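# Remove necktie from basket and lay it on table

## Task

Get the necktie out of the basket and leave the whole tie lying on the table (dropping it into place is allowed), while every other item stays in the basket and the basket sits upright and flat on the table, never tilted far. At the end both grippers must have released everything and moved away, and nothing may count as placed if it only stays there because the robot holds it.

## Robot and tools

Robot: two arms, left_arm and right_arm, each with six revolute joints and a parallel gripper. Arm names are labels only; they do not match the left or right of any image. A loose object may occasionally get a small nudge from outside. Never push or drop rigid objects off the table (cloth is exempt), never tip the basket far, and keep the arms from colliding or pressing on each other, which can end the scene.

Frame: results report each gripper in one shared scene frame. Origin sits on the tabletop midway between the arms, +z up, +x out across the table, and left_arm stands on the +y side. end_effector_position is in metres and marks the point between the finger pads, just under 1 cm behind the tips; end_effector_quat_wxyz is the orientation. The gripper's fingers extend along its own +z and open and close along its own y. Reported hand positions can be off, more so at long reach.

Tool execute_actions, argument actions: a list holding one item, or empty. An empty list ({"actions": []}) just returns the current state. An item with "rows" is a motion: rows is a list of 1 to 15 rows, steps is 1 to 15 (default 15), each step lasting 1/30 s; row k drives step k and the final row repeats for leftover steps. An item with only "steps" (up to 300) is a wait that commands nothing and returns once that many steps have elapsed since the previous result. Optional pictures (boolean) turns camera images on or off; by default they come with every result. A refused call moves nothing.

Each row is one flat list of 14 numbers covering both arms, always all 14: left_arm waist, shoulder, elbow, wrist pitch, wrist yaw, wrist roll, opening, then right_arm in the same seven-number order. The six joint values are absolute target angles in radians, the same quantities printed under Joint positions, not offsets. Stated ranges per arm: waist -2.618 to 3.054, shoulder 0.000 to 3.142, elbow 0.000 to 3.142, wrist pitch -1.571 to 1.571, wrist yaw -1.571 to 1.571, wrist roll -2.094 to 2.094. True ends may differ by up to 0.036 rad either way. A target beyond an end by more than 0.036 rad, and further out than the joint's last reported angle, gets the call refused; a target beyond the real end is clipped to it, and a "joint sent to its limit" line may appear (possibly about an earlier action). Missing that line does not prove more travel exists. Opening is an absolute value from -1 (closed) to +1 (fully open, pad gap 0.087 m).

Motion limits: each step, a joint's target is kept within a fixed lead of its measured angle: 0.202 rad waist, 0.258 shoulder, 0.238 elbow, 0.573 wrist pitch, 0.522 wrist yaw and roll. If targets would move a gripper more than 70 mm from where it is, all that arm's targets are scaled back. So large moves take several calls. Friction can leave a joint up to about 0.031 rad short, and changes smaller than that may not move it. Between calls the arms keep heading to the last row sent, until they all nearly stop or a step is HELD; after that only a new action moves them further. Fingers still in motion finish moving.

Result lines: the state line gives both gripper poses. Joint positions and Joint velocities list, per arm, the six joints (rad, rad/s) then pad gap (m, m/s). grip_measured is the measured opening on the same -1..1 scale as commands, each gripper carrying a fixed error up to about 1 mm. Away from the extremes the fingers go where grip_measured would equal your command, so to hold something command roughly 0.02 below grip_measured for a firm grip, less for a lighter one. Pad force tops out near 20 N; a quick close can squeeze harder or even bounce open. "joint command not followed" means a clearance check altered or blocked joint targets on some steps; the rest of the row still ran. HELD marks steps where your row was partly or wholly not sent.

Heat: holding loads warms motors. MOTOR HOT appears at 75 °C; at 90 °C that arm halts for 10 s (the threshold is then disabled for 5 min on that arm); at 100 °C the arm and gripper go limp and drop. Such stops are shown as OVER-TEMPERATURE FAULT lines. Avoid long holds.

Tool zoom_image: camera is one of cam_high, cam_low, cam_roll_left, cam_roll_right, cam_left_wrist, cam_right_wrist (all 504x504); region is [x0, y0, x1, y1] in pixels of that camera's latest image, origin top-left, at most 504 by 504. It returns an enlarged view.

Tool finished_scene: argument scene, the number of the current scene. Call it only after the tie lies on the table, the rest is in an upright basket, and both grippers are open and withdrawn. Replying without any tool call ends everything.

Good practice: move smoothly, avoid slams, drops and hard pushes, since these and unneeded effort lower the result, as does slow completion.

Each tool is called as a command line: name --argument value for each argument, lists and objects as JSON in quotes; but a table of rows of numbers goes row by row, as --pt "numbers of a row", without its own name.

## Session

execute_actions --actions '[]'

Scene clock: 0.00 s of 5400.00 s.
left_arm: end_effector_position=(+0.3489, +0.2425, +0.3623) grip_measured=+1.000 end_effector_quat_wxyz=(+0.705, +0.040, +0.707, -0.041) | right_arm: end_effector_position=(+0.4113, -0.2757, +0.3571) grip_measured=+0.993 end_effector_quat_wxyz=(+0.703, -0.015, +0.711, +0.011)
Joint positions: left_arm=[-0.016  1.053  1.06  -0.009 -0.003 -0.001  0.087] | right_arm=[-0.011  1.057  1.049 -0.003 -0.009 -0.005  0.087]
Joint velocities: left_arm=[-0.002  0.012  0.017  0.007  0.037  0.007  0.   ] | right_arm=[-0.007 -0.007 -0.002  0.007  0.007  0.007  0.   ]
Motor temperatures (°C, as the motors report them): left_arm=[26 25 31 29 25 25] | right_arm=[24 27 28 26 27 25]

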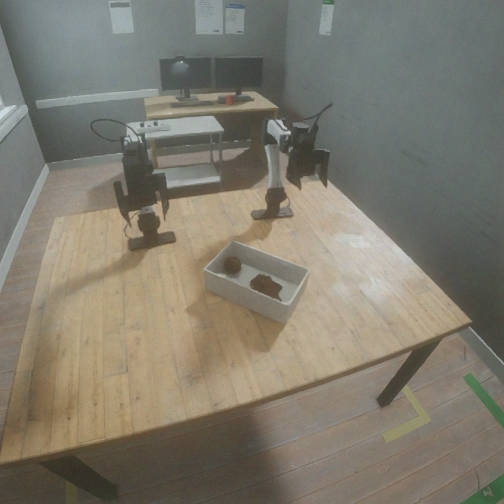

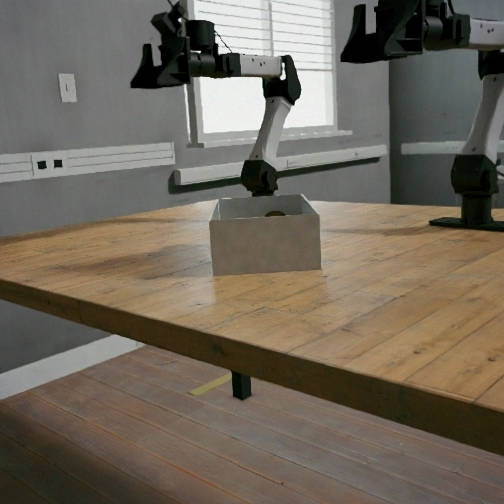

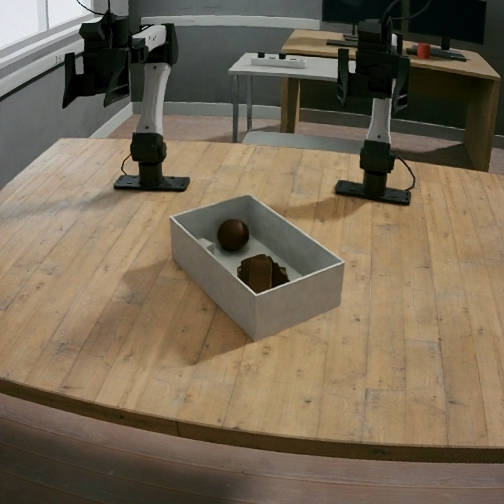

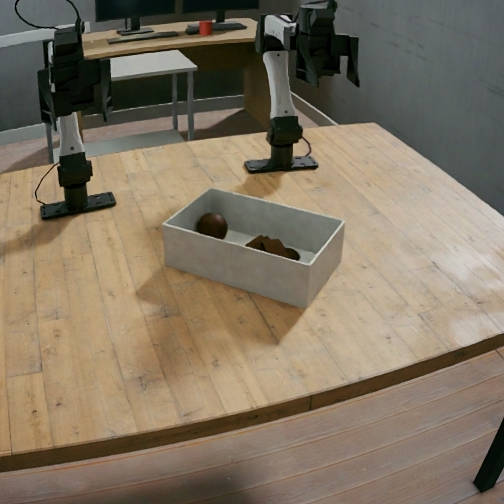

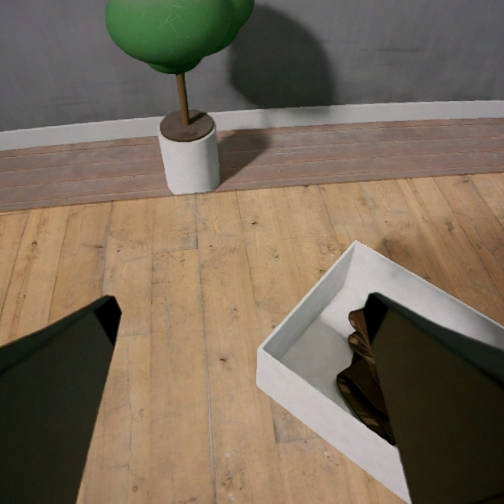

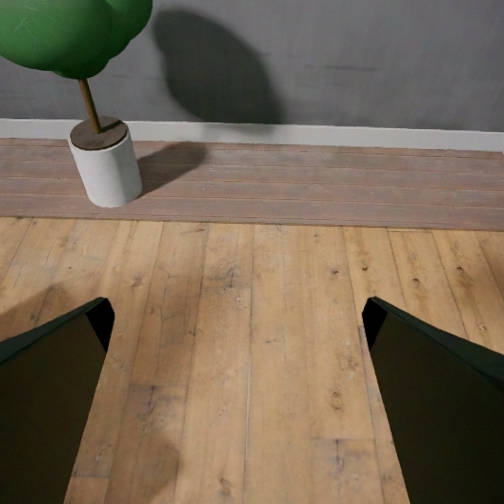

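execute_actions --actions '[{"rows": [[-0.016,1.053,1.06,0,0,0,1,0.52,2.2,2.6,-1.3,0,0,1]], "steps": 15}]' --pictures false

execute_actions --actions '[{"rows": [[-0.016,1.053,1.06,0,0,0,1,0.52,2.5,2.85,-1.3,0,0,1]], "steps": 15}]' --pictures false

execute_actions --actions '[{"rows": [[-0.016,1.053,1.06,0,0,0,1,0.52,2.5,2.85,-1.3,0,0,1]], "steps": 15}]'

Scene clock: 2.57 s of 5400.00 s.
left_arm: end_effector_position=(+0.3490, +0.2424, +0.3633) grip_measured=+1.000 end_effector_quat_wxyz=(+0.706, +0.040, +0.705, -0.042) | right_arm: end_effector_position=(+0.4218, -0.0376, +0.1878) grip_measured=+0.993 end_effector_quat_wxyz=(+0.254, -0.271, +0.925, +0.074)
Joint positions: left_arm=[-0.016  1.053  1.06  -0.005 -0.003 -0.001  0.087] | right_arm=[ 0.525  2.019  2.07  -1.086 -0.002 -0.005  0.087]
Joint velocities: left_arm=[ 0.007  0.007 -0.022 -0.007 -0.037 -0.037  0.   ] | right_arm=[ 0.12   2.581  2.576 -1.37  -0.022 -0.037 -0.   ]
Motor temperatures (°C, as the motors report them): left_arm=[26 25 31 29 25 25] | right_arm=[24 27 29 27 27 25]
Steps of this call (steps 1 to 62: nothing new was sent; steps 63 to 77: all 15 steps of this action). Readings (joint positions):
63: left_arm=[-0.016 1.053 1.060 -0.009 -0.003 -0.001] | right_arm=[0.007 1.075 1.081 -0.064 0.002 -0.005]
64: left_arm=[-0.016 1.053 1.060 -0.008 -0.003 -0.001] | right_arm=[0.048 1.119 1.143 -0.139 0.007 -0.005]
66: left_arm=[-0.016 1.053 1.060 -0.007 -0.003 -0.001] | right_arm=[0.143 1.231 1.273 -0.276 0.007 -0.005]
70: left_arm=[-0.016 1.053 1.060 -0.006 -0.003 -0.001] | right_arm=[0.327 1.472 1.513 -0.553 0.007 -0.005]
77: the state above

Scene clock: 3.07 s of 5400.00 s.
left_arm: end_effector_position=(+0.3490, +0.2424, +0.3634) grip_measured=+1.000 end_effector_quat_wxyz=(+0.707, +0.040, +0.705, -0.042) | right_arm: end_effector_position=(+0.4958, +0.0103, +0.1802) grip_measured=+0.993 end_effector_quat_wxyz=(+0.294, -0.268, +0.913, +0.086)
Joint positions: left_arm=[-0.016  1.053  1.06  -0.005 -0.003 -0.001  0.087] | right_arm=[ 0.526  2.505  2.837 -1.28  -0.002 -0.005  0.087]
Joint velocities: left_arm=[-0.002 -0.012 -0.017 -0.051  0.037  0.007  0.   ] | right_arm=[ 0.017 -0.457  0.266  0.066 -0.022  0.007  0.001]
Motor temperatures (°C, as the motors report them): left_arm=[26 25 31 30 25 25] | right_arm=[24 28 29 27 27 25]
Steps of this call (steps 1 to 15: all 15 steps of this action). Readings (joint positions):
1: left_arm=[-0.016 1.053 1.060 -0.005 -0.003 -0.001] | right_arm=[0.527 2.110 2.158 -1.125 -0.002 -0.005]
2: left_arm=[-0.016 1.053 1.060 -0.005 -0.003 -0.001] | right_arm=[0.527 2.200 2.247 -1.155 -0.002 -0.005]
4: left_arm=[-0.016 1.053 1.060 -0.005 -0.003 -0.001] | right_arm=[0.526 2.377 2.422 -1.195 -0.002 -0.005]
8: left_arm=[-0.016 1.053 1.060 -0.005 -0.003 -0.001] | right_arm=[0.526 2.583 2.681 -1.260 -0.002 -0.005]
15: the state above

Scene clock: 3.57 s of 5400.00 s.
left_arm: end_effector_position=(+0.3490, +0.2424, +0.3634) grip_measured=+1.000 end_effector_quat_wxyz=(+0.707, +0.040, +0.705, -0.042) | right_arm: end_effector_position=(+0.4943, +0.0093, +0.1911) grip_measured=+0.993 end_effector_quat_wxyz=(+0.303, -0.268, +0.911, +0.088)
Joint positions: left_arm=[-0.016  1.053  1.06  -0.005 -0.003 -0.001  0.087] | right_arm=[ 0.526  2.491  2.852 -1.29  -0.002 -0.005  0.087]
Joint velocities: left_arm=[ 0.012  0.007 -0.002  0.007  0.022  0.007  0.   ] | right_arm=[ 0.002 -0.002 -0.007 -0.022 -0.022 -0.007  0.001]
Motor temperatures (°C, as the motors report them): left_arm=[26 25 31 30 25 25] | right_arm=[24 28 29 27 27 25]
Steps of this call (steps 1 to 15: all 15 steps of this action). Readings (joint positions):
1: left_arm=[-0.016 1.053 1.060 -0.005 -0.003 -0.001] | right_arm=[0.526 2.491 2.844 -1.280 -0.002 -0.005]
2: left_arm=[-0.016 1.053 1.060 -0.005 -0.003 -0.001] | right_arm=[0.526 2.482 2.849 -1.280 -0.002 -0.005]
4: left_arm=[-0.016 1.053 1.060 -0.005 -0.003 -0.001] | right_arm=[0.526 2.476 2.852 -1.280 -0.002 -0.005]
8: left_arm=[-0.016 1.053 1.060 -0.005 -0.003 -0.001] | right_arm=[0.526 2.486 2.852 -1.286 -0.002 -0.005]
15: the state above

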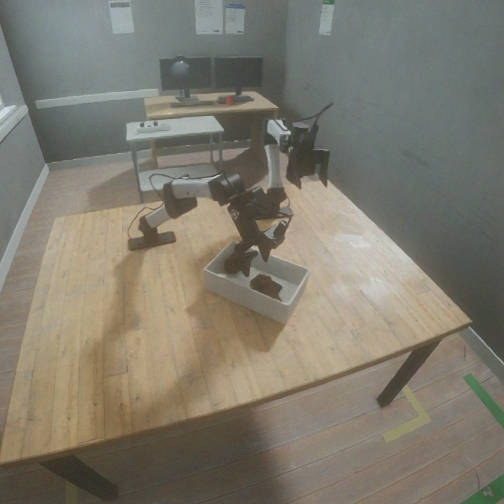

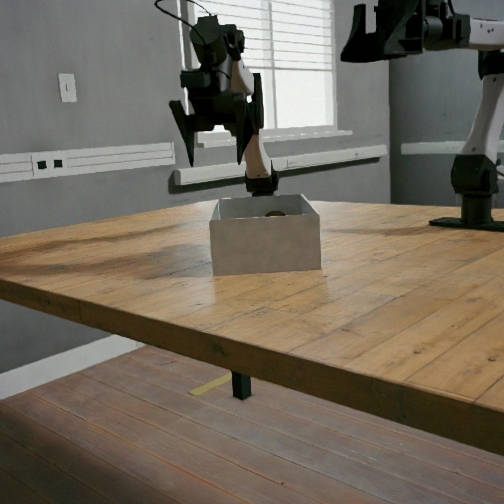

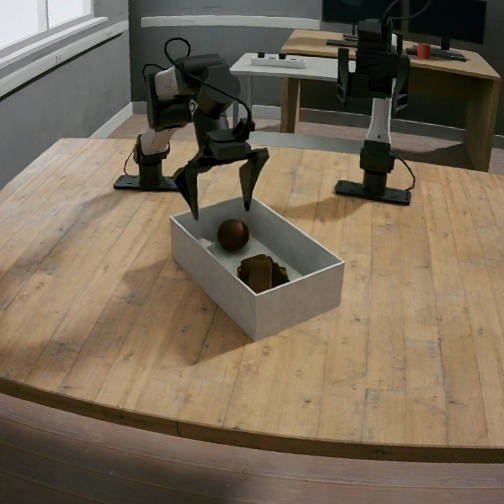

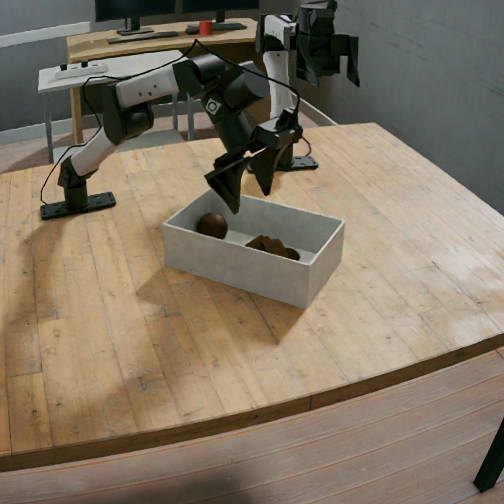

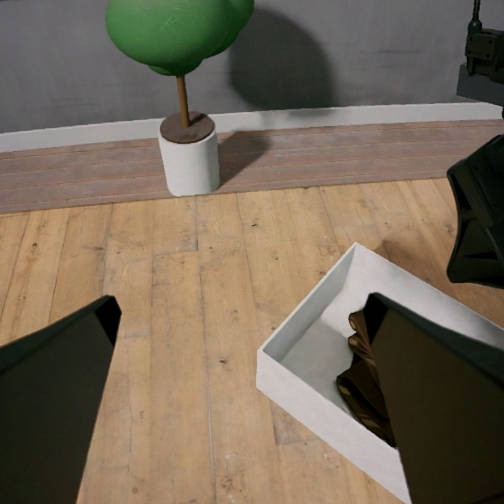

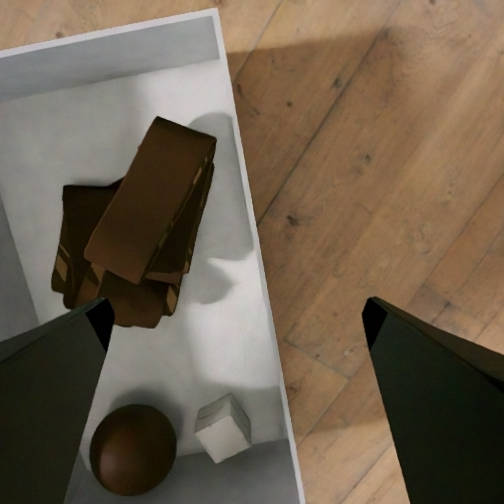

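execute_actions --actions '[{"rows": [[-0.016,1.053,1.06,0,0,0,1,0.68,2.65,3.0,-1.3,0,0,1]], "steps": 15}]' --pictures false

execute_actions --actions '[{"rows": [[-0.016,1.053,1.06,0,0,0,1,0.68,2.65,3.0,-1.3,0,0,1]], "steps": 10}]'

Scene clock: 6.47 s of 5400.00 s.
left_arm: end_effector_position=(+0.3490, +0.2424, +0.3634) grip_measured=+1.000 end_effector_quat_wxyz=(+0.707, +0.040, +0.705, -0.042) | right_arm: end_effector_position=(+0.4514, +0.0957, +0.1381) grip_measured=+0.993 end_effector_quat_wxyz=(+0.271, -0.346, +0.892, +0.105)
Joint positions: left_arm=[-0.016  1.053  1.06  -0.005 -0.003 -0.001  0.087] | right_arm=[ 0.694  2.663  2.981 -1.299 -0.004 -0.005  0.087]
Joint velocities: left_arm=[-0.017  0.002 -0.002 -0.037  0.007  0.037  0.   ] | right_arm=[-0.095 -0.002  0.007 -0.007 -0.022  0.022  0.   ]
Motor temperatures (°C, as the motors report them): left_arm=[26 25 32 30 25 25] | right_arm=[24 29 29 27 27 25]
Steps of this call (steps 1 to 15: the robot went on to your last target; steps 16 to 72: nothing new was sent; steps 73 to 87: all 15 steps of this action). Readings (joint positions):
73: left_arm=[-0.016 1.053 1.060 -0.005 -0.003 -0.001] | right_arm=[0.534 2.508 2.878 -1.297 0.002 -0.005]
74: left_arm=[-0.016 1.053 1.060 -0.005 -0.003 -0.001] | right_arm=[0.547 2.534 2.920 -1.295 0.006 -0.005]
76: left_arm=[-0.016 1.053 1.060 -0.005 -0.003 -0.001] | right_arm=[0.595 2.580 2.969 -1.290 0.008 -0.005]
80: left_arm=[-0.016 1.053 1.060 -0.005 -0.003 -0.001] | right_arm=[0.690 2.645 2.981 -1.292 0.001 -0.005]
87: the state above

Scene clock: 6.80 s of 5400.00 s.
left_arm: end_effector_position=(+0.3490, +0.2424, +0.3634) grip_measured=+1.000 end_effector_quat_wxyz=(+0.707, +0.040, +0.705, -0.042) | right_arm: end_effector_position=(+0.4544, +0.0923, +0.1381) grip_measured=+0.993 end_effector_quat_wxyz=(+0.271, -0.342, +0.893, +0.104)
Joint positions: left_arm=[-0.016  1.053  1.06  -0.005 -0.003 -0.001  0.087] | right_arm=[ 0.686  2.663  2.981 -1.299 -0.004 -0.005  0.087]
Joint velocities: left_arm=[ 0.007 -0.012 -0.002 -0.007 -0.066 -0.007  0.   ] | right_arm=[ 0.002 -0.002 -0.002  0.007 -0.022  0.022  0.001]
Motor temperatures (°C, as the motors report them): left_arm=[26 25 32 31 25 25] | right_arm=[24 30 29 27 27 25]
Steps of this call (steps 1 to 10: all 10 steps of this action). Readings (joint positions):
1: left_arm=[-0.016 1.053 1.060 -0.005 -0.003 -0.001] | right_arm=[0.691 2.663 2.981 -1.299 -0.004 -0.005]
2: left_arm=[-0.016 1.053 1.060 -0.005 -0.003 -0.001] | right_arm=[0.689 2.663 2.981 -1.299 -0.004 -0.005]
4: left_arm=[-0.016 1.053 1.060 -0.005 -0.003 -0.001] | right_arm=[0.686 2.663 2.981 -1.299 -0.004 -0.005]
8: left_arm=[-0.016 1.053 1.060 -0.005 -0.003 -0.001] | right_arm=[0.686 2.663 2.981 -1.299 -0.004 -0.005]
10: the state above

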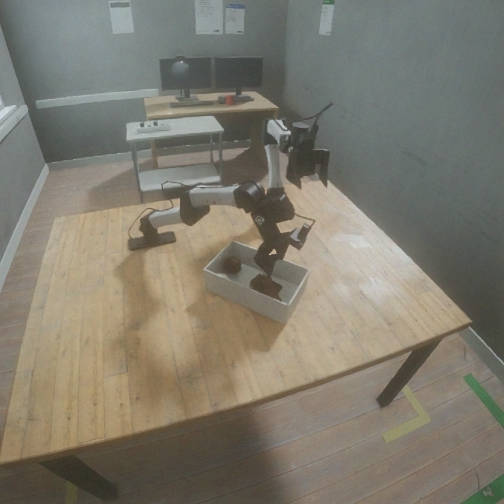

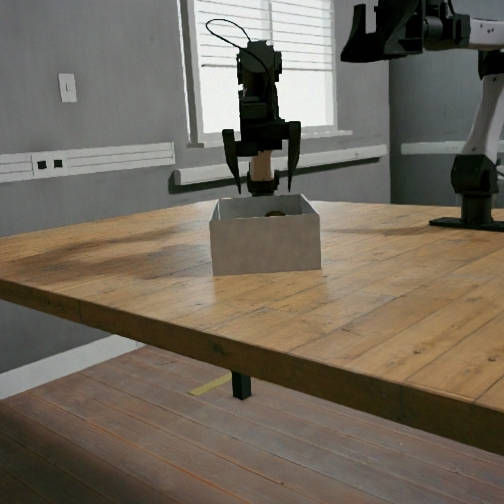

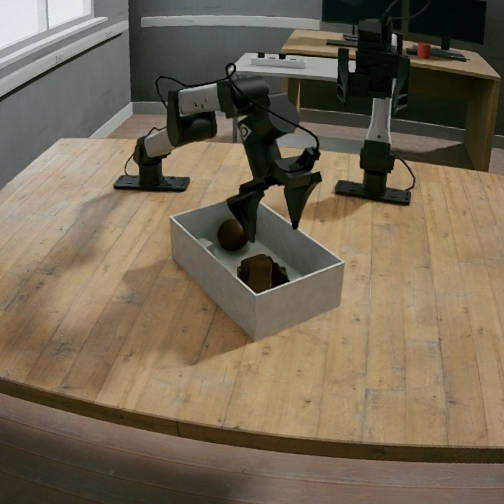

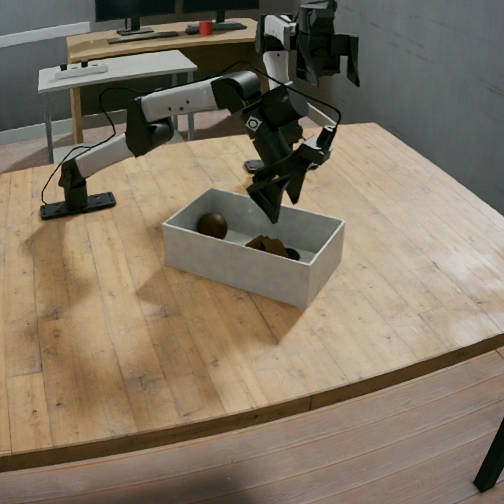

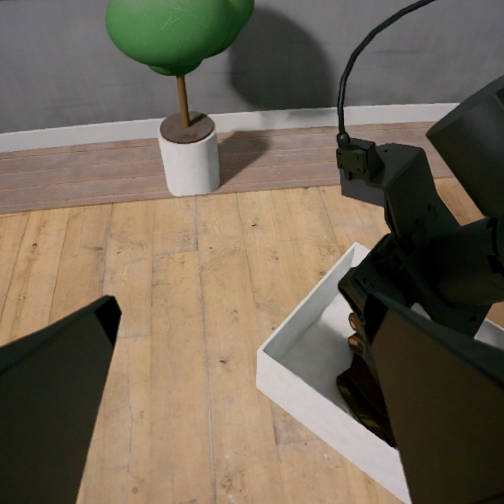

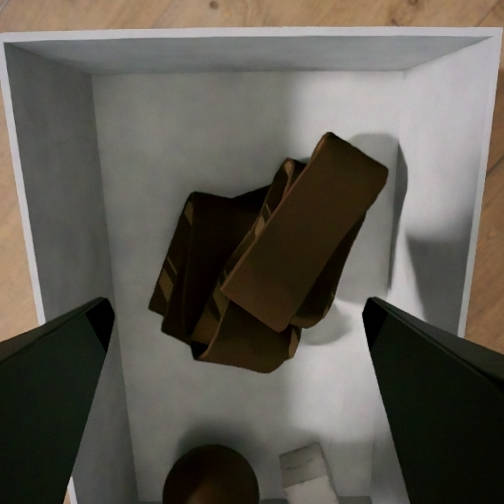

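execute_actions --actions '[{"rows": [[-0.016,1.053,1.06,0,0,0,1,0.66,2.82,3.0,-1.0,0,0,1]], "steps": 15}]' --pictures false

execute_actions --actions '[{"rows": [[-0.016,1.053,1.06,0,0,0,1,0.66,2.82,3.0,-1.0,0,0,1]], "steps": 10}]'

Scene clock: 9.83 s of 5400.00 s.
left_arm: end_effector_position=(+0.3490, +0.2424, +0.3634) grip_measured=+1.000 end_effector_quat_wxyz=(+0.707, +0.040, +0.705, -0.042) | right_arm: end_effector_position=(+0.5070, +0.1238, +0.0718) grip_measured=+0.993 end_effector_quat_wxyz=(+0.320, -0.329, +0.881, +0.119)
Joint positions: left_arm=[-0.016  1.053  1.06  -0.005 -0.003 -0.001  0.087] | right_arm=[ 0.668  2.839  2.997 -1.032 -0.004 -0.005  0.087]
Joint velocities: left_arm=[-0.012  0.012  0.017  0.022  0.022  0.051  0.   ] | right_arm=[ 0.027 -0.056 -0.002  0.125  0.095  0.007  0.001]
Motor temperatures (°C, as the motors report them): left_arm=[26 25 32 31 25 25] | right_arm=[24 32 29 27 27 25]
Steps of this call (steps 1 to 15: the robot went on to your last target; steps 16 to 76: nothing new was sent; steps 77 to 91: all 15 steps of this action). Readings (joint positions):
77: left_arm=[-0.016 1.053 1.060 -0.005 -0.003 -0.001] | right_arm=[0.686 2.674 2.985 -1.277 -0.004 -0.005]
78: left_arm=[-0.016 1.053 1.060 -0.005 -0.003 -0.001] | right_arm=[0.685 2.693 2.996 -1.225 -0.004 -0.005]
80: left_arm=[-0.016 1.053 1.060 -0.005 -0.003 -0.001] | right_arm=[0.681 2.742 3.003 -1.132 -0.004 -0.005]
84: left_arm=[-0.016 1.053 1.060 -0.005 -0.003 -0.001] | right_arm=[0.671 2.828 3.003 -1.065 -0.004 -0.005]
91: the state above

Scene clock: 10.17 s of 5400.00 s.
left_arm: end_effector_position=(+0.3490, +0.2424, +0.3634) grip_measured=+1.000 end_effector_quat_wxyz=(+0.707, +0.040, +0.705, -0.042) | right_arm: end_effector_position=(+0.5097, +0.1262, +0.0765) grip_measured=+0.993 end_effector_quat_wxyz=(+0.329, -0.327, +0.877, +0.123)
Joint positions: left_arm=[-0.016  1.053  1.06  -0.005 -0.003 -0.001  0.087] | right_arm=[ 0.668  2.835  2.997 -1.016 -0.004 -0.005  0.087]
Joint velocities: left_arm=[ 0.002 -0.002  0.002 -0.037 -0.051 -0.022  0.   ] | right_arm=[-0.002  0.007 -0.012 -0.007 -0.022  0.022  0.   ]
Motor temperatures (°C, as the motors report them): left_arm=[26 25 32 31 25 25] | right_arm=[24 32 29 28 27 25]
Steps of this call (steps 1 to 10: all 10 steps of this action). Readings (joint positions):
1: left_arm=[-0.016 1.053 1.060 -0.005 -0.003 -0.001] | right_arm=[0.668 2.838 2.997 -1.028 -0.004 -0.005]
2: left_arm=[-0.016 1.053 1.060 -0.005 -0.003 -0.001] | right_arm=[0.668 2.836 2.997 -1.024 -0.004 -0.005]
4: left_arm=[-0.016 1.053 1.060 -0.005 -0.003 -0.001] | right_arm=[0.668 2.835 2.997 -1.020 -0.004 -0.005]
8: left_arm=[-0.016 1.053 1.060 -0.005 -0.003 -0.001] | right_arm=[0.668 2.835 2.997 -1.017 -0.004 -0.005]
10: the state above

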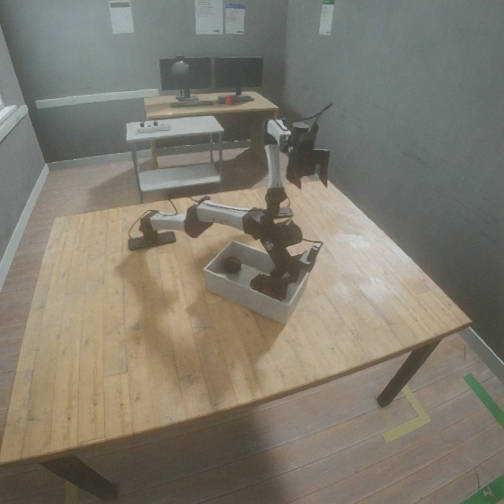

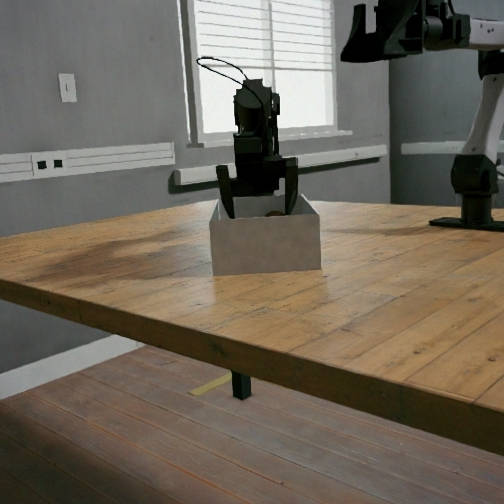

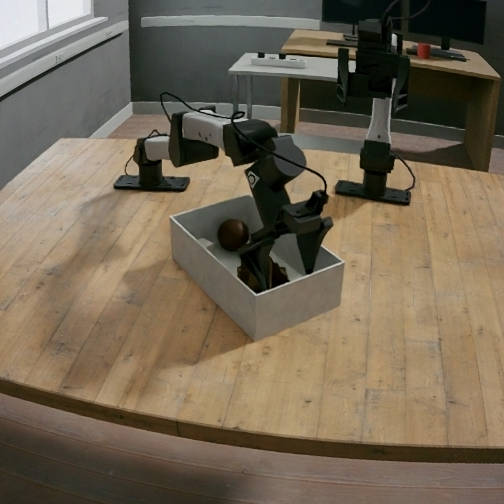

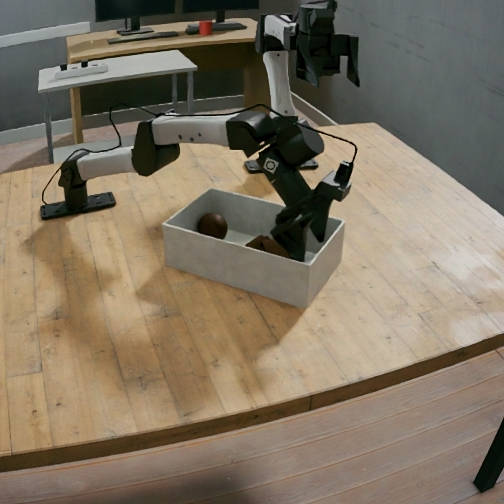

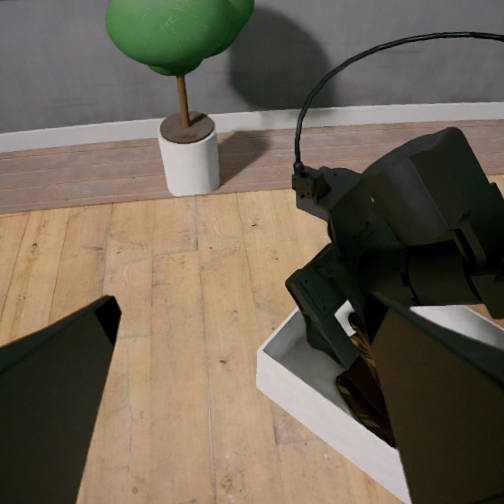

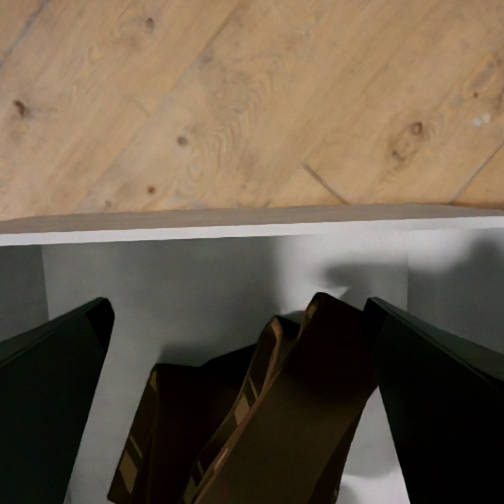

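execute_actions --actions '[{"rows": [[-0.016,1.053,1.06,0,0,0,1,0.64,2.88,3.0,-1.25,0,0,1]], "steps": 15}]' --pictures false

execute_actions --actions '[{"rows": [[-0.016,1.053,1.06,0,0,0,1,0.64,2.88,3.0,-1.25,0,0,1]], "steps": 10}]'

Scene clock: 12.97 s of 5400.00 s.
left_arm: end_effector_position=(+0.3490, +0.2424, +0.3634) grip_measured=+1.000 end_effector_quat_wxyz=(+0.707, +0.040, +0.705, -0.042) | right_arm: end_effector_position=(+0.4807, +0.0851, +0.0309) grip_measured=+0.993 end_effector_quat_wxyz=(+0.221, -0.330, +0.914, +0.081)
Joint positions: left_arm=[-0.016  1.053  1.06  -0.005 -0.003 -0.001  0.087] | right_arm=[ 0.647  2.877  2.999 -1.218 -0.004 -0.005  0.087]
Joint velocities: left_arm=[-0.017 -0.017 -0.007 -0.051  0.037  0.051  0.   ] | right_arm=[ 0.007  0.007  0.002 -0.081  0.037  0.007 -0.001]
Motor temperatures (°C, as the motors report them): left_arm=[26 25 32 32 25 25] | right_arm=[24 34 30 28 27 25]
Steps of this call (steps 1 to 15: the robot went on to your last target; steps 16 to 69: nothing new was sent; steps 70 to 84: all 15 steps of this action). Readings (joint positions):
70: left_arm=[-0.016 1.053 1.060 -0.005 -0.003 -0.001] | right_arm=[0.667 2.837 2.998 -1.036 -0.004 -0.005]
71: left_arm=[-0.016 1.053 1.060 -0.005 -0.003 -0.001] | right_arm=[0.666 2.837 2.999 -1.073 -0.004 -0.005]
73: left_arm=[-0.016 1.053 1.060 -0.005 -0.003 -0.001] | right_arm=[0.660 2.846 2.999 -1.132 -0.004 -0.005]
77: left_arm=[-0.016 1.053 1.060 -0.005 -0.003 -0.001] | right_arm=[0.649 2.873 2.999 -1.197 -0.004 -0.005]
84: the state above

Scene clock: 13.30 s of 5400.00 s.
left_arm: end_effector_position=(+0.3490, +0.2424, +0.3634) grip_measured=+1.000 end_effector_quat_wxyz=(+0.707, +0.040, +0.705, -0.042) | right_arm: end_effector_position=(+0.4805, +0.0849, +0.0308) grip_measured=+0.993 end_effector_quat_wxyz=(+0.220, -0.330, +0.914, +0.080)
Joint positions: left_arm=[-0.016  1.053  1.06  -0.005 -0.003 -0.001  0.087] | right_arm=[ 0.647  2.877  2.999 -1.219 -0.004 -0.005  0.087]
Joint velocities: left_arm=[ 0.007 -0.002  0.007 -0.051 -0.081 -0.022  0.   ] | right_arm=[ 0.002  0.002 -0.017 -0.022  0.022  0.022  0.001]
Motor temperatures (°C, as the motors report them): left_arm=[26 25 33 32 25 25] | right_arm=[24 34 30 28 27 25]
Steps of this call (steps 1 to 10: all 10 steps of this action). Readings (joint positions):
1: left_arm=[-0.016 1.053 1.060 -0.005 -0.003 -0.001] | right_arm=[0.647 2.877 2.999 -1.219 -0.004 -0.005]
2: left_arm=[-0.016 1.053 1.060 -0.005 -0.003 -0.001] | right_arm=[0.647 2.877 2.999 -1.219 -0.004 -0.005]
4: left_arm=[-0.016 1.053 1.060 -0.005 -0.003 -0.001] | right_arm=[0.647 2.877 2.999 -1.219 -0.004 -0.005]
8: left_arm=[-0.016 1.053 1.060 -0.005 -0.003 -0.001] | right_arm=[0.647 2.877 2.999 -1.219 -0.004 -0.005]
10: the state above

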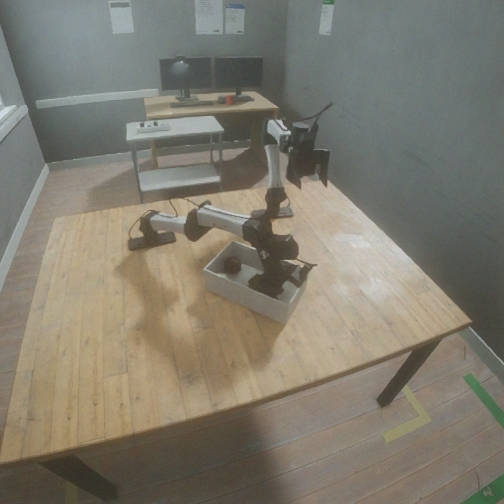

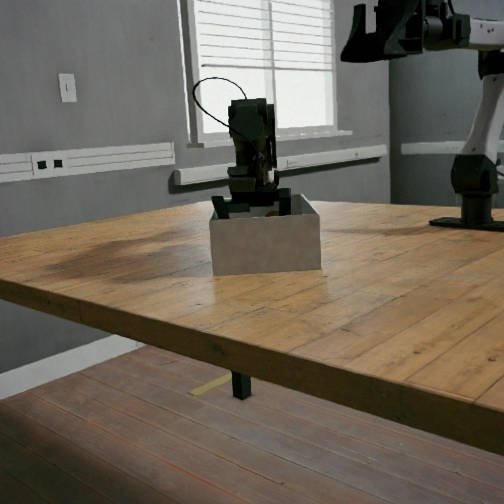

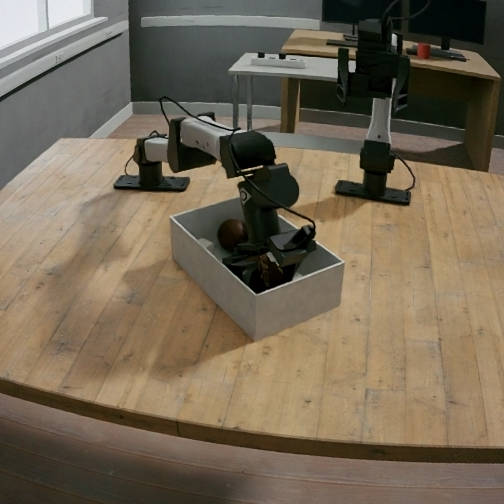

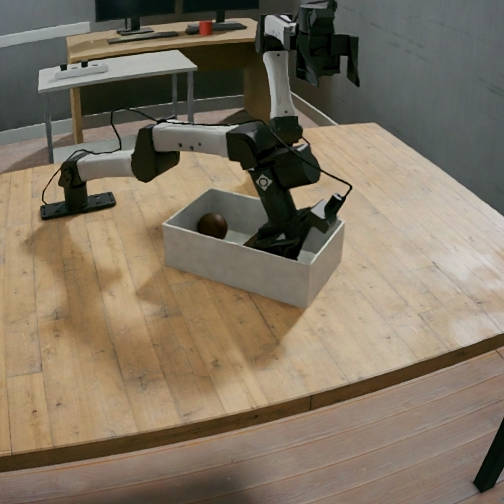

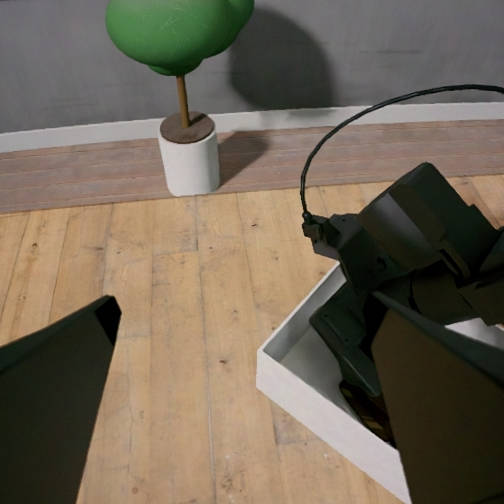

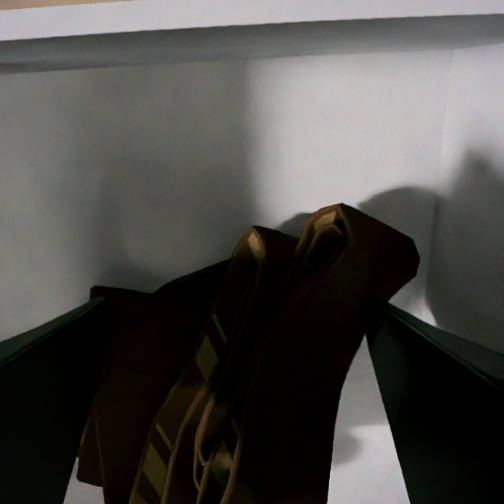

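Fingers straddle the pile. Press a bit and close.

execute_actions --actions '[{"rows": [[-0.016,1.053,1.06,0,0,0,1,0.64,2.91,3.0,-1.25,0,0,1]], "steps": 8}]' --pictures false

execute_actions --actions '[{"rows": [[-0.016,1.053,1.06,0,0,0,1,0.64,2.91,3.0,-1.25,0,0,0.6],[-0.016,1.053,1.06,0,0,0,1,0.64,2.91,3.0,-1.25,0,0,0.3],[-0.016,1.053,1.06,0,0,0,1,0.64,2.91,3.0,-1.25,0,0,0.0],[-0.016,1.053,1.06,0,0,0,1,0.64,2.91,3.0,-1.25,0,0,-0.3],[-0.016,1.053,1.06,0,0,0,1,0.64,2.91,3.0,-1.25,0,0,-0.6],[-0.016,1.053,1.06,0,0,0,1,0.64,2.91,3.0,-1.25,0,0,-0.8],[-0.016,1.053,1.06,0,0,0,1,0.64,2.91,3.0,-1.25,0,0,-1]], "steps": 15}]' --pictures false

execute_actions --actions '[{"rows": [[-0.016,1.053,1.06,0,0,0,1,0.64,2.5,2.85,-1.3,0,0,-1]], "steps": 15}]'

Scene clock: 17.63 s of 5400.00 s.
left_arm: end_effector_position=(+0.3490, +0.2424, +0.3634) grip_measured=+1.000 end_effector_quat_wxyz=(+0.707, +0.040, +0.705, -0.042) | right_arm: end_effector_position=(+0.4803, +0.0846, +0.0288) grip_measured=+0.993 end_effector_quat_wxyz=(+0.219, -0.330, +0.915, +0.079)
Joint positions: left_arm=[-0.016  1.053  1.06  -0.005 -0.003 -0.001  0.087] | right_arm=[ 0.647  2.88   2.999 -1.219 -0.003 -0.005  0.087]
Joint velocities: left_arm=[-0.002  0.007  0.002 -0.051  0.051  0.007  0.   ] | right_arm=[ 0.002  0.012  0.012 -0.095 -0.007 -0.037 -0.   ]
Motor temperatures (°C, as the motors report them): left_arm=[26 25 33 32 25 25] | right_arm=[24 36 30 28 27 25]
Steps of this call (steps 1 to 15: the robot went on to your last target; steps 16 to 110: nothing new was sent; then 0.40 s passed at rest; steps 111 to 118: all 8 steps of this action). Readings (joint positions):
111: left_arm=[-0.016 1.053 1.060 -0.005 -0.003 -0.001] | right_arm=[0.647 2.878 2.999 -1.219 -0.004 -0.005]
112: left_arm=[-0.016 1.053 1.060 -0.005 -0.003 -0.001] | right_arm=[0.647 2.878 2.999 -1.219 -0.004 -0.005]
114: left_arm=[-0.016 1.053 1.060 -0.005 -0.003 -0.001] | right_arm=[0.647 2.880 2.999 -1.219 -0.004 -0.005]
118: the state above

Scene clock: 18.13 s of 5400.00 s.
left_arm: end_effector_position=(+0.3490, +0.2424, +0.3634) grip_measured=+1.000 end_effector_quat_wxyz=(+0.707, +0.040, +0.705, -0.042) | right_arm: end_effector_position=(+0.4829, +0.0855, +0.0315) grip_measured=-0.826 end_effector_quat_wxyz=(+0.226, -0.329, +0.914, +0.080)
Joint positions: left_arm=[-0.016  1.053  1.06  -0.005 -0.003 -0.001  0.087] | right_arm=[ 0.647  2.881  3.006 -1.213  0.001 -0.005  0.008]
Joint velocities: left_arm=[-0.012 -0.002 -0.007 -0.022  0.022 -0.022  0.   ] | right_arm=[ 0.007  0.007 -0.002 -0.022  0.022 -0.007  0.   ]
Motor temperatures (°C, as the motors report them): left_arm=[26 25 33 32 25 25] | right_arm=[24 37 30 28 27 25]
Steps of this call (steps 1 to 15: all 15 steps of this action). Readings (joint positions):
1: left_arm=[-0.016 1.053 1.060 -0.005 -0.003 -0.001] | right_arm=[0.647 2.880 2.999 -1.219 -0.002 -0.005]
2: left_arm=[-0.016 1.053 1.060 -0.005 -0.003 -0.001] | right_arm=[0.647 2.880 2.999 -1.219 0.000 -0.005]
4: left_arm=[-0.016 1.053 1.060 -0.005 -0.003 -0.001] | right_arm=[0.647 2.880 2.999 -1.220 0.003 -0.005]
8: left_arm=[-0.016 1.053 1.060 -0.005 -0.003 -0.001] | right_arm=[0.647 2.881 3.006 -1.213 0.001 -0.005]
15: the state above

Scene clock: 18.63 s of 5400.00 s.
left_arm: end_effector_position=(+0.3490, +0.2424, +0.3634) grip_measured=+1.000 end_effector_quat_wxyz=(+0.707, +0.040, +0.705, -0.042) | right_arm: end_effector_position=(+0.4559, +0.0633, +0.2153) grip_measured=-0.831 end_effector_quat_wxyz=(+0.324, -0.318, +0.884, +0.115)
Joint positions: left_arm=[-0.016  1.053  1.06  -0.005 -0.003 -0.001  0.087] | right_arm=[ 0.647  2.456  2.863 -1.277  0.001 -0.005  0.007]
Joint velocities: left_arm=[ 0.002 -0.002 -0.007  0.007 -0.022  0.037  0.   ] | right_arm=[-0.007  0.144 -0.002 -0.037  0.037  0.007  0.001]
Motor temperatures (°C, as the motors report them): left_arm=[26 25 33 32 25 25] | right_arm=[24 37 30 28 27 25]
Steps of this call (steps 1 to 15: all 15 steps of this action). Readings (joint positions):
1: left_arm=[-0.016 1.053 1.060 -0.005 -0.003 -0.001] | right_arm=[0.647 2.856 2.977 -1.211 0.001 -0.005]
2: left_arm=[-0.016 1.053 1.060 -0.005 -0.003 -0.001] | right_arm=[0.647 2.818 2.930 -1.224 0.001 -0.005]
4: left_arm=[-0.016 1.053 1.060 -0.005 -0.003 -0.001] | right_arm=[0.647 2.746 2.885 -1.255 0.001 -0.005]
8: left_arm=[-0.016 1.053 1.060 -0.005 -0.003 -0.001] | right_arm=[0.647 2.591 2.863 -1.275 0.001 -0.005]
15: the state above

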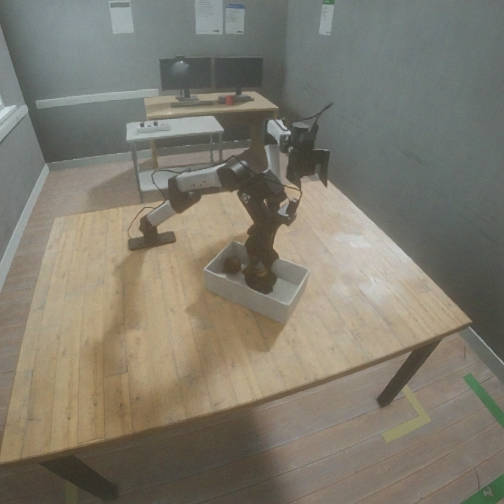

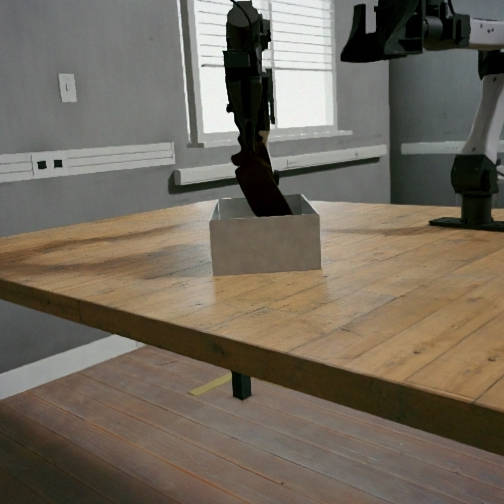

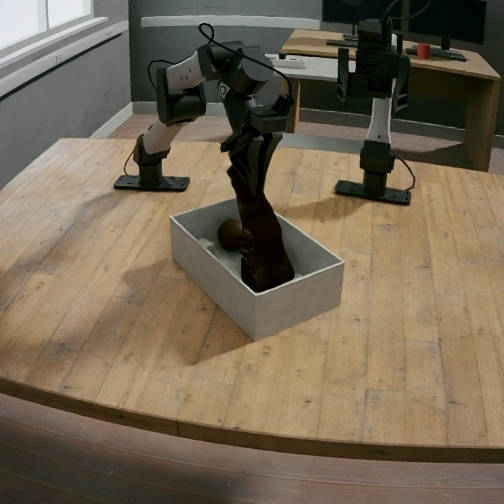

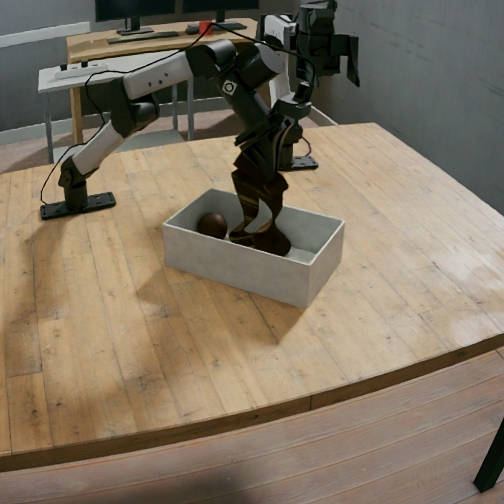

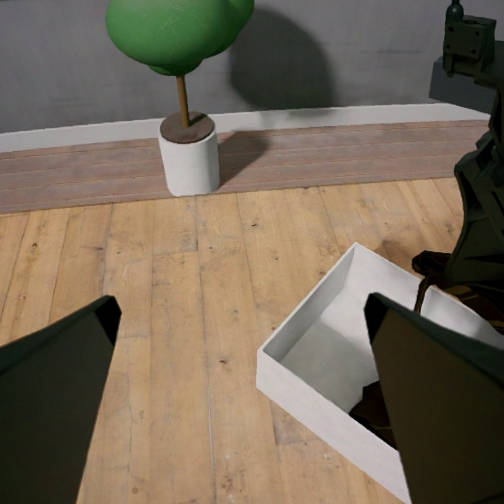

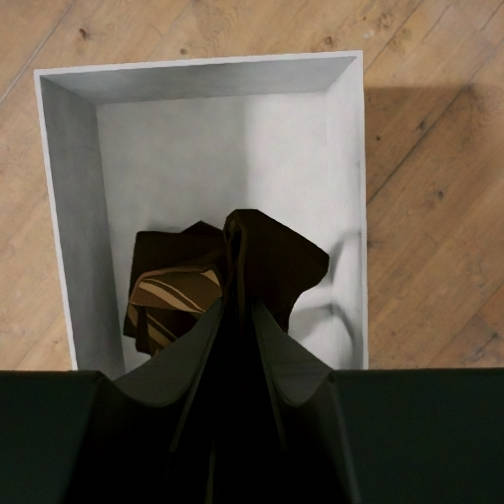

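Lift higher.

execute_actions --actions '[{"rows": [[-0.016,1.053,1.06,0,0,0,1,0.5,1.9,2.7,-1.5,0,0,-1]], "steps": 15}]' --pictures false

execute_actions --actions '[{"rows": [[-0.016,1.053,1.06,0,0,0,1,0.5,1.9,2.7,-1.5,0,0,-1]], "steps": 15}]'

Scene clock: 20.90 s of 5400.00 s.
left_arm: end_effector_position=(+0.3490, +0.2424, +0.3634) grip_measured=+1.000 end_effector_quat_wxyz=(+0.707, +0.040, +0.705, -0.042) | right_arm: end_effector_position=(+0.3808, -0.0727, +0.3868) grip_measured=-0.831 end_effector_quat_wxyz=(+0.417, -0.246, +0.867, +0.117)
Joint positions: left_arm=[-0.016  1.053  1.06  -0.005 -0.003 -0.001  0.087] | right_arm=[ 0.507  1.935  2.716 -1.456 -0.002 -0.005  0.007]
Joint velocities: left_arm=[ 0.002  0.012  0.002  0.022 -0.007 -0.051  0.   ] | right_arm=[ 0.022 -1.214  0.007 -0.051 -0.022 -0.007 -0.001]
Motor temperatures (°C, as the motors report them): left_arm=[26 25 33 33 25 25] | right_arm=[24 38 30 28 27 25]
Steps of this call (steps 1 to 30: the robot went on to your last target; steps 31 to 53: nothing new was sent; steps 54 to 68: all 15 steps of this action). Readings (joint positions):
54: left_arm=[-0.016 1.053 1.060 -0.005 -0.003 -0.001] | right_arm=[0.642 2.484 2.840 -1.298 -0.001 -0.005]
55: left_arm=[-0.016 1.053 1.060 -0.005 -0.003 -0.001] | right_arm=[0.633 2.456 2.802 -1.321 -0.004 -0.005]
57: left_arm=[-0.016 1.053 1.060 -0.005 -0.003 -0.001] | right_arm=[0.602 2.396 2.754 -1.366 -0.004 -0.005]
61: left_arm=[-0.016 1.053 1.060 -0.005 -0.003 -0.001] | right_arm=[0.533 2.251 2.718 -1.418 -0.004 -0.005]
68: the state above

Scene clock: 21.40 s of 5400.00 s.
left_arm: end_effector_position=(+0.3490, +0.2424, +0.3634) grip_measured=+1.000 end_effector_quat_wxyz=(+0.707, +0.040, +0.705, -0.042) | right_arm: end_effector_position=(+0.3667, -0.0812, +0.3910) grip_measured=-0.831 end_effector_quat_wxyz=(+0.411, -0.246, +0.870, +0.115)
Joint positions: left_arm=[-0.016  1.053  1.06  -0.005 -0.003 -0.001  0.087] | right_arm=[ 0.507  1.902  2.709 -1.496 -0.002 -0.005  0.007]
Joint velocities: left_arm=[-0.007  0.002 -0.007  0.051 -0.022  0.007  0.   ] | right_arm=[-0.022  0.012 -0.027 -0.066 -0.022  0.037  0.001]
Motor temperatures (°C, as the motors report them): left_arm=[26 25 33 33 25 25] | right_arm=[24 37 30 28 27 25]
Steps of this call (steps 1 to 15: all 15 steps of this action). Readings (joint positions):
1: left_arm=[-0.016 1.053 1.060 -0.005 -0.003 -0.001] | right_arm=[0.507 1.898 2.716 -1.459 -0.002 -0.005]
2: left_arm=[-0.016 1.053 1.060 -0.005 -0.003 -0.001] | right_arm=[0.507 1.871 2.716 -1.461 -0.002 -0.005]
4: left_arm=[-0.016 1.053 1.060 -0.005 -0.003 -0.001] | right_arm=[0.507 1.846 2.716 -1.465 -0.002 -0.005]
8: left_arm=[-0.016 1.053 1.060 -0.005 -0.003 -0.001] | right_arm=[0.507 1.870 2.716 -1.480 -0.002 -0.005]
15: the state above

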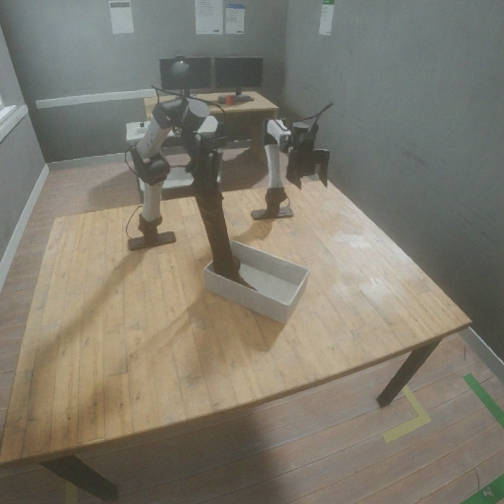

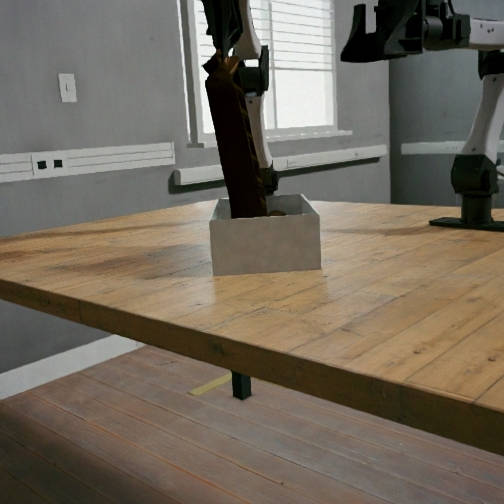

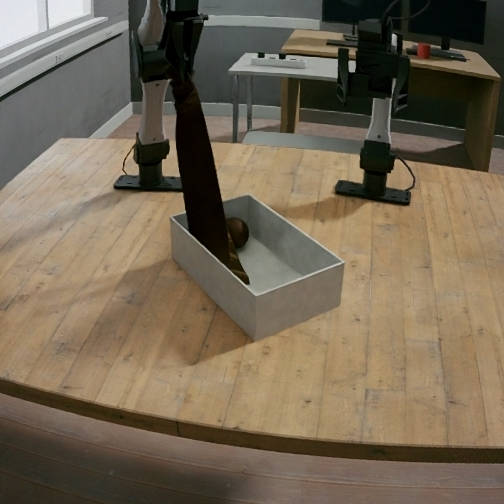

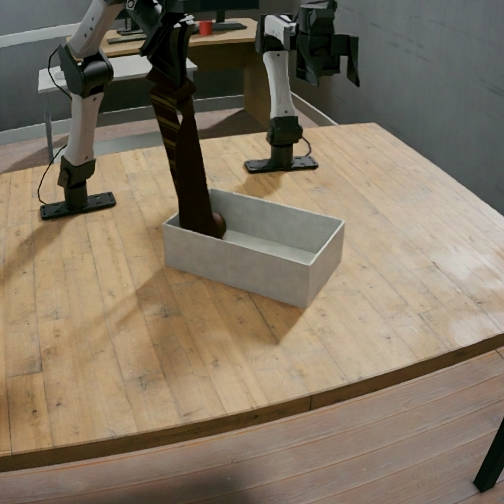

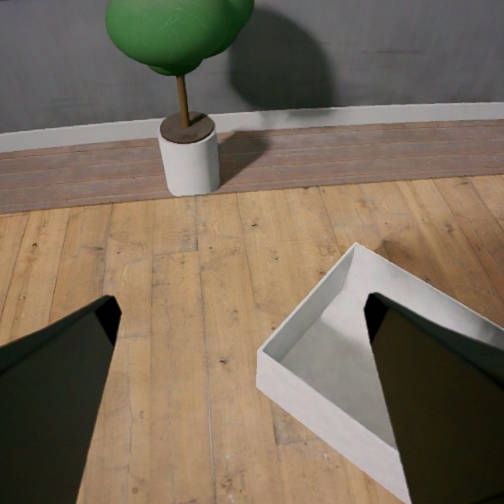

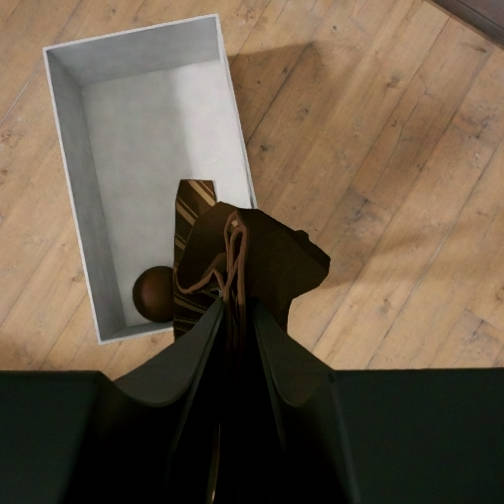

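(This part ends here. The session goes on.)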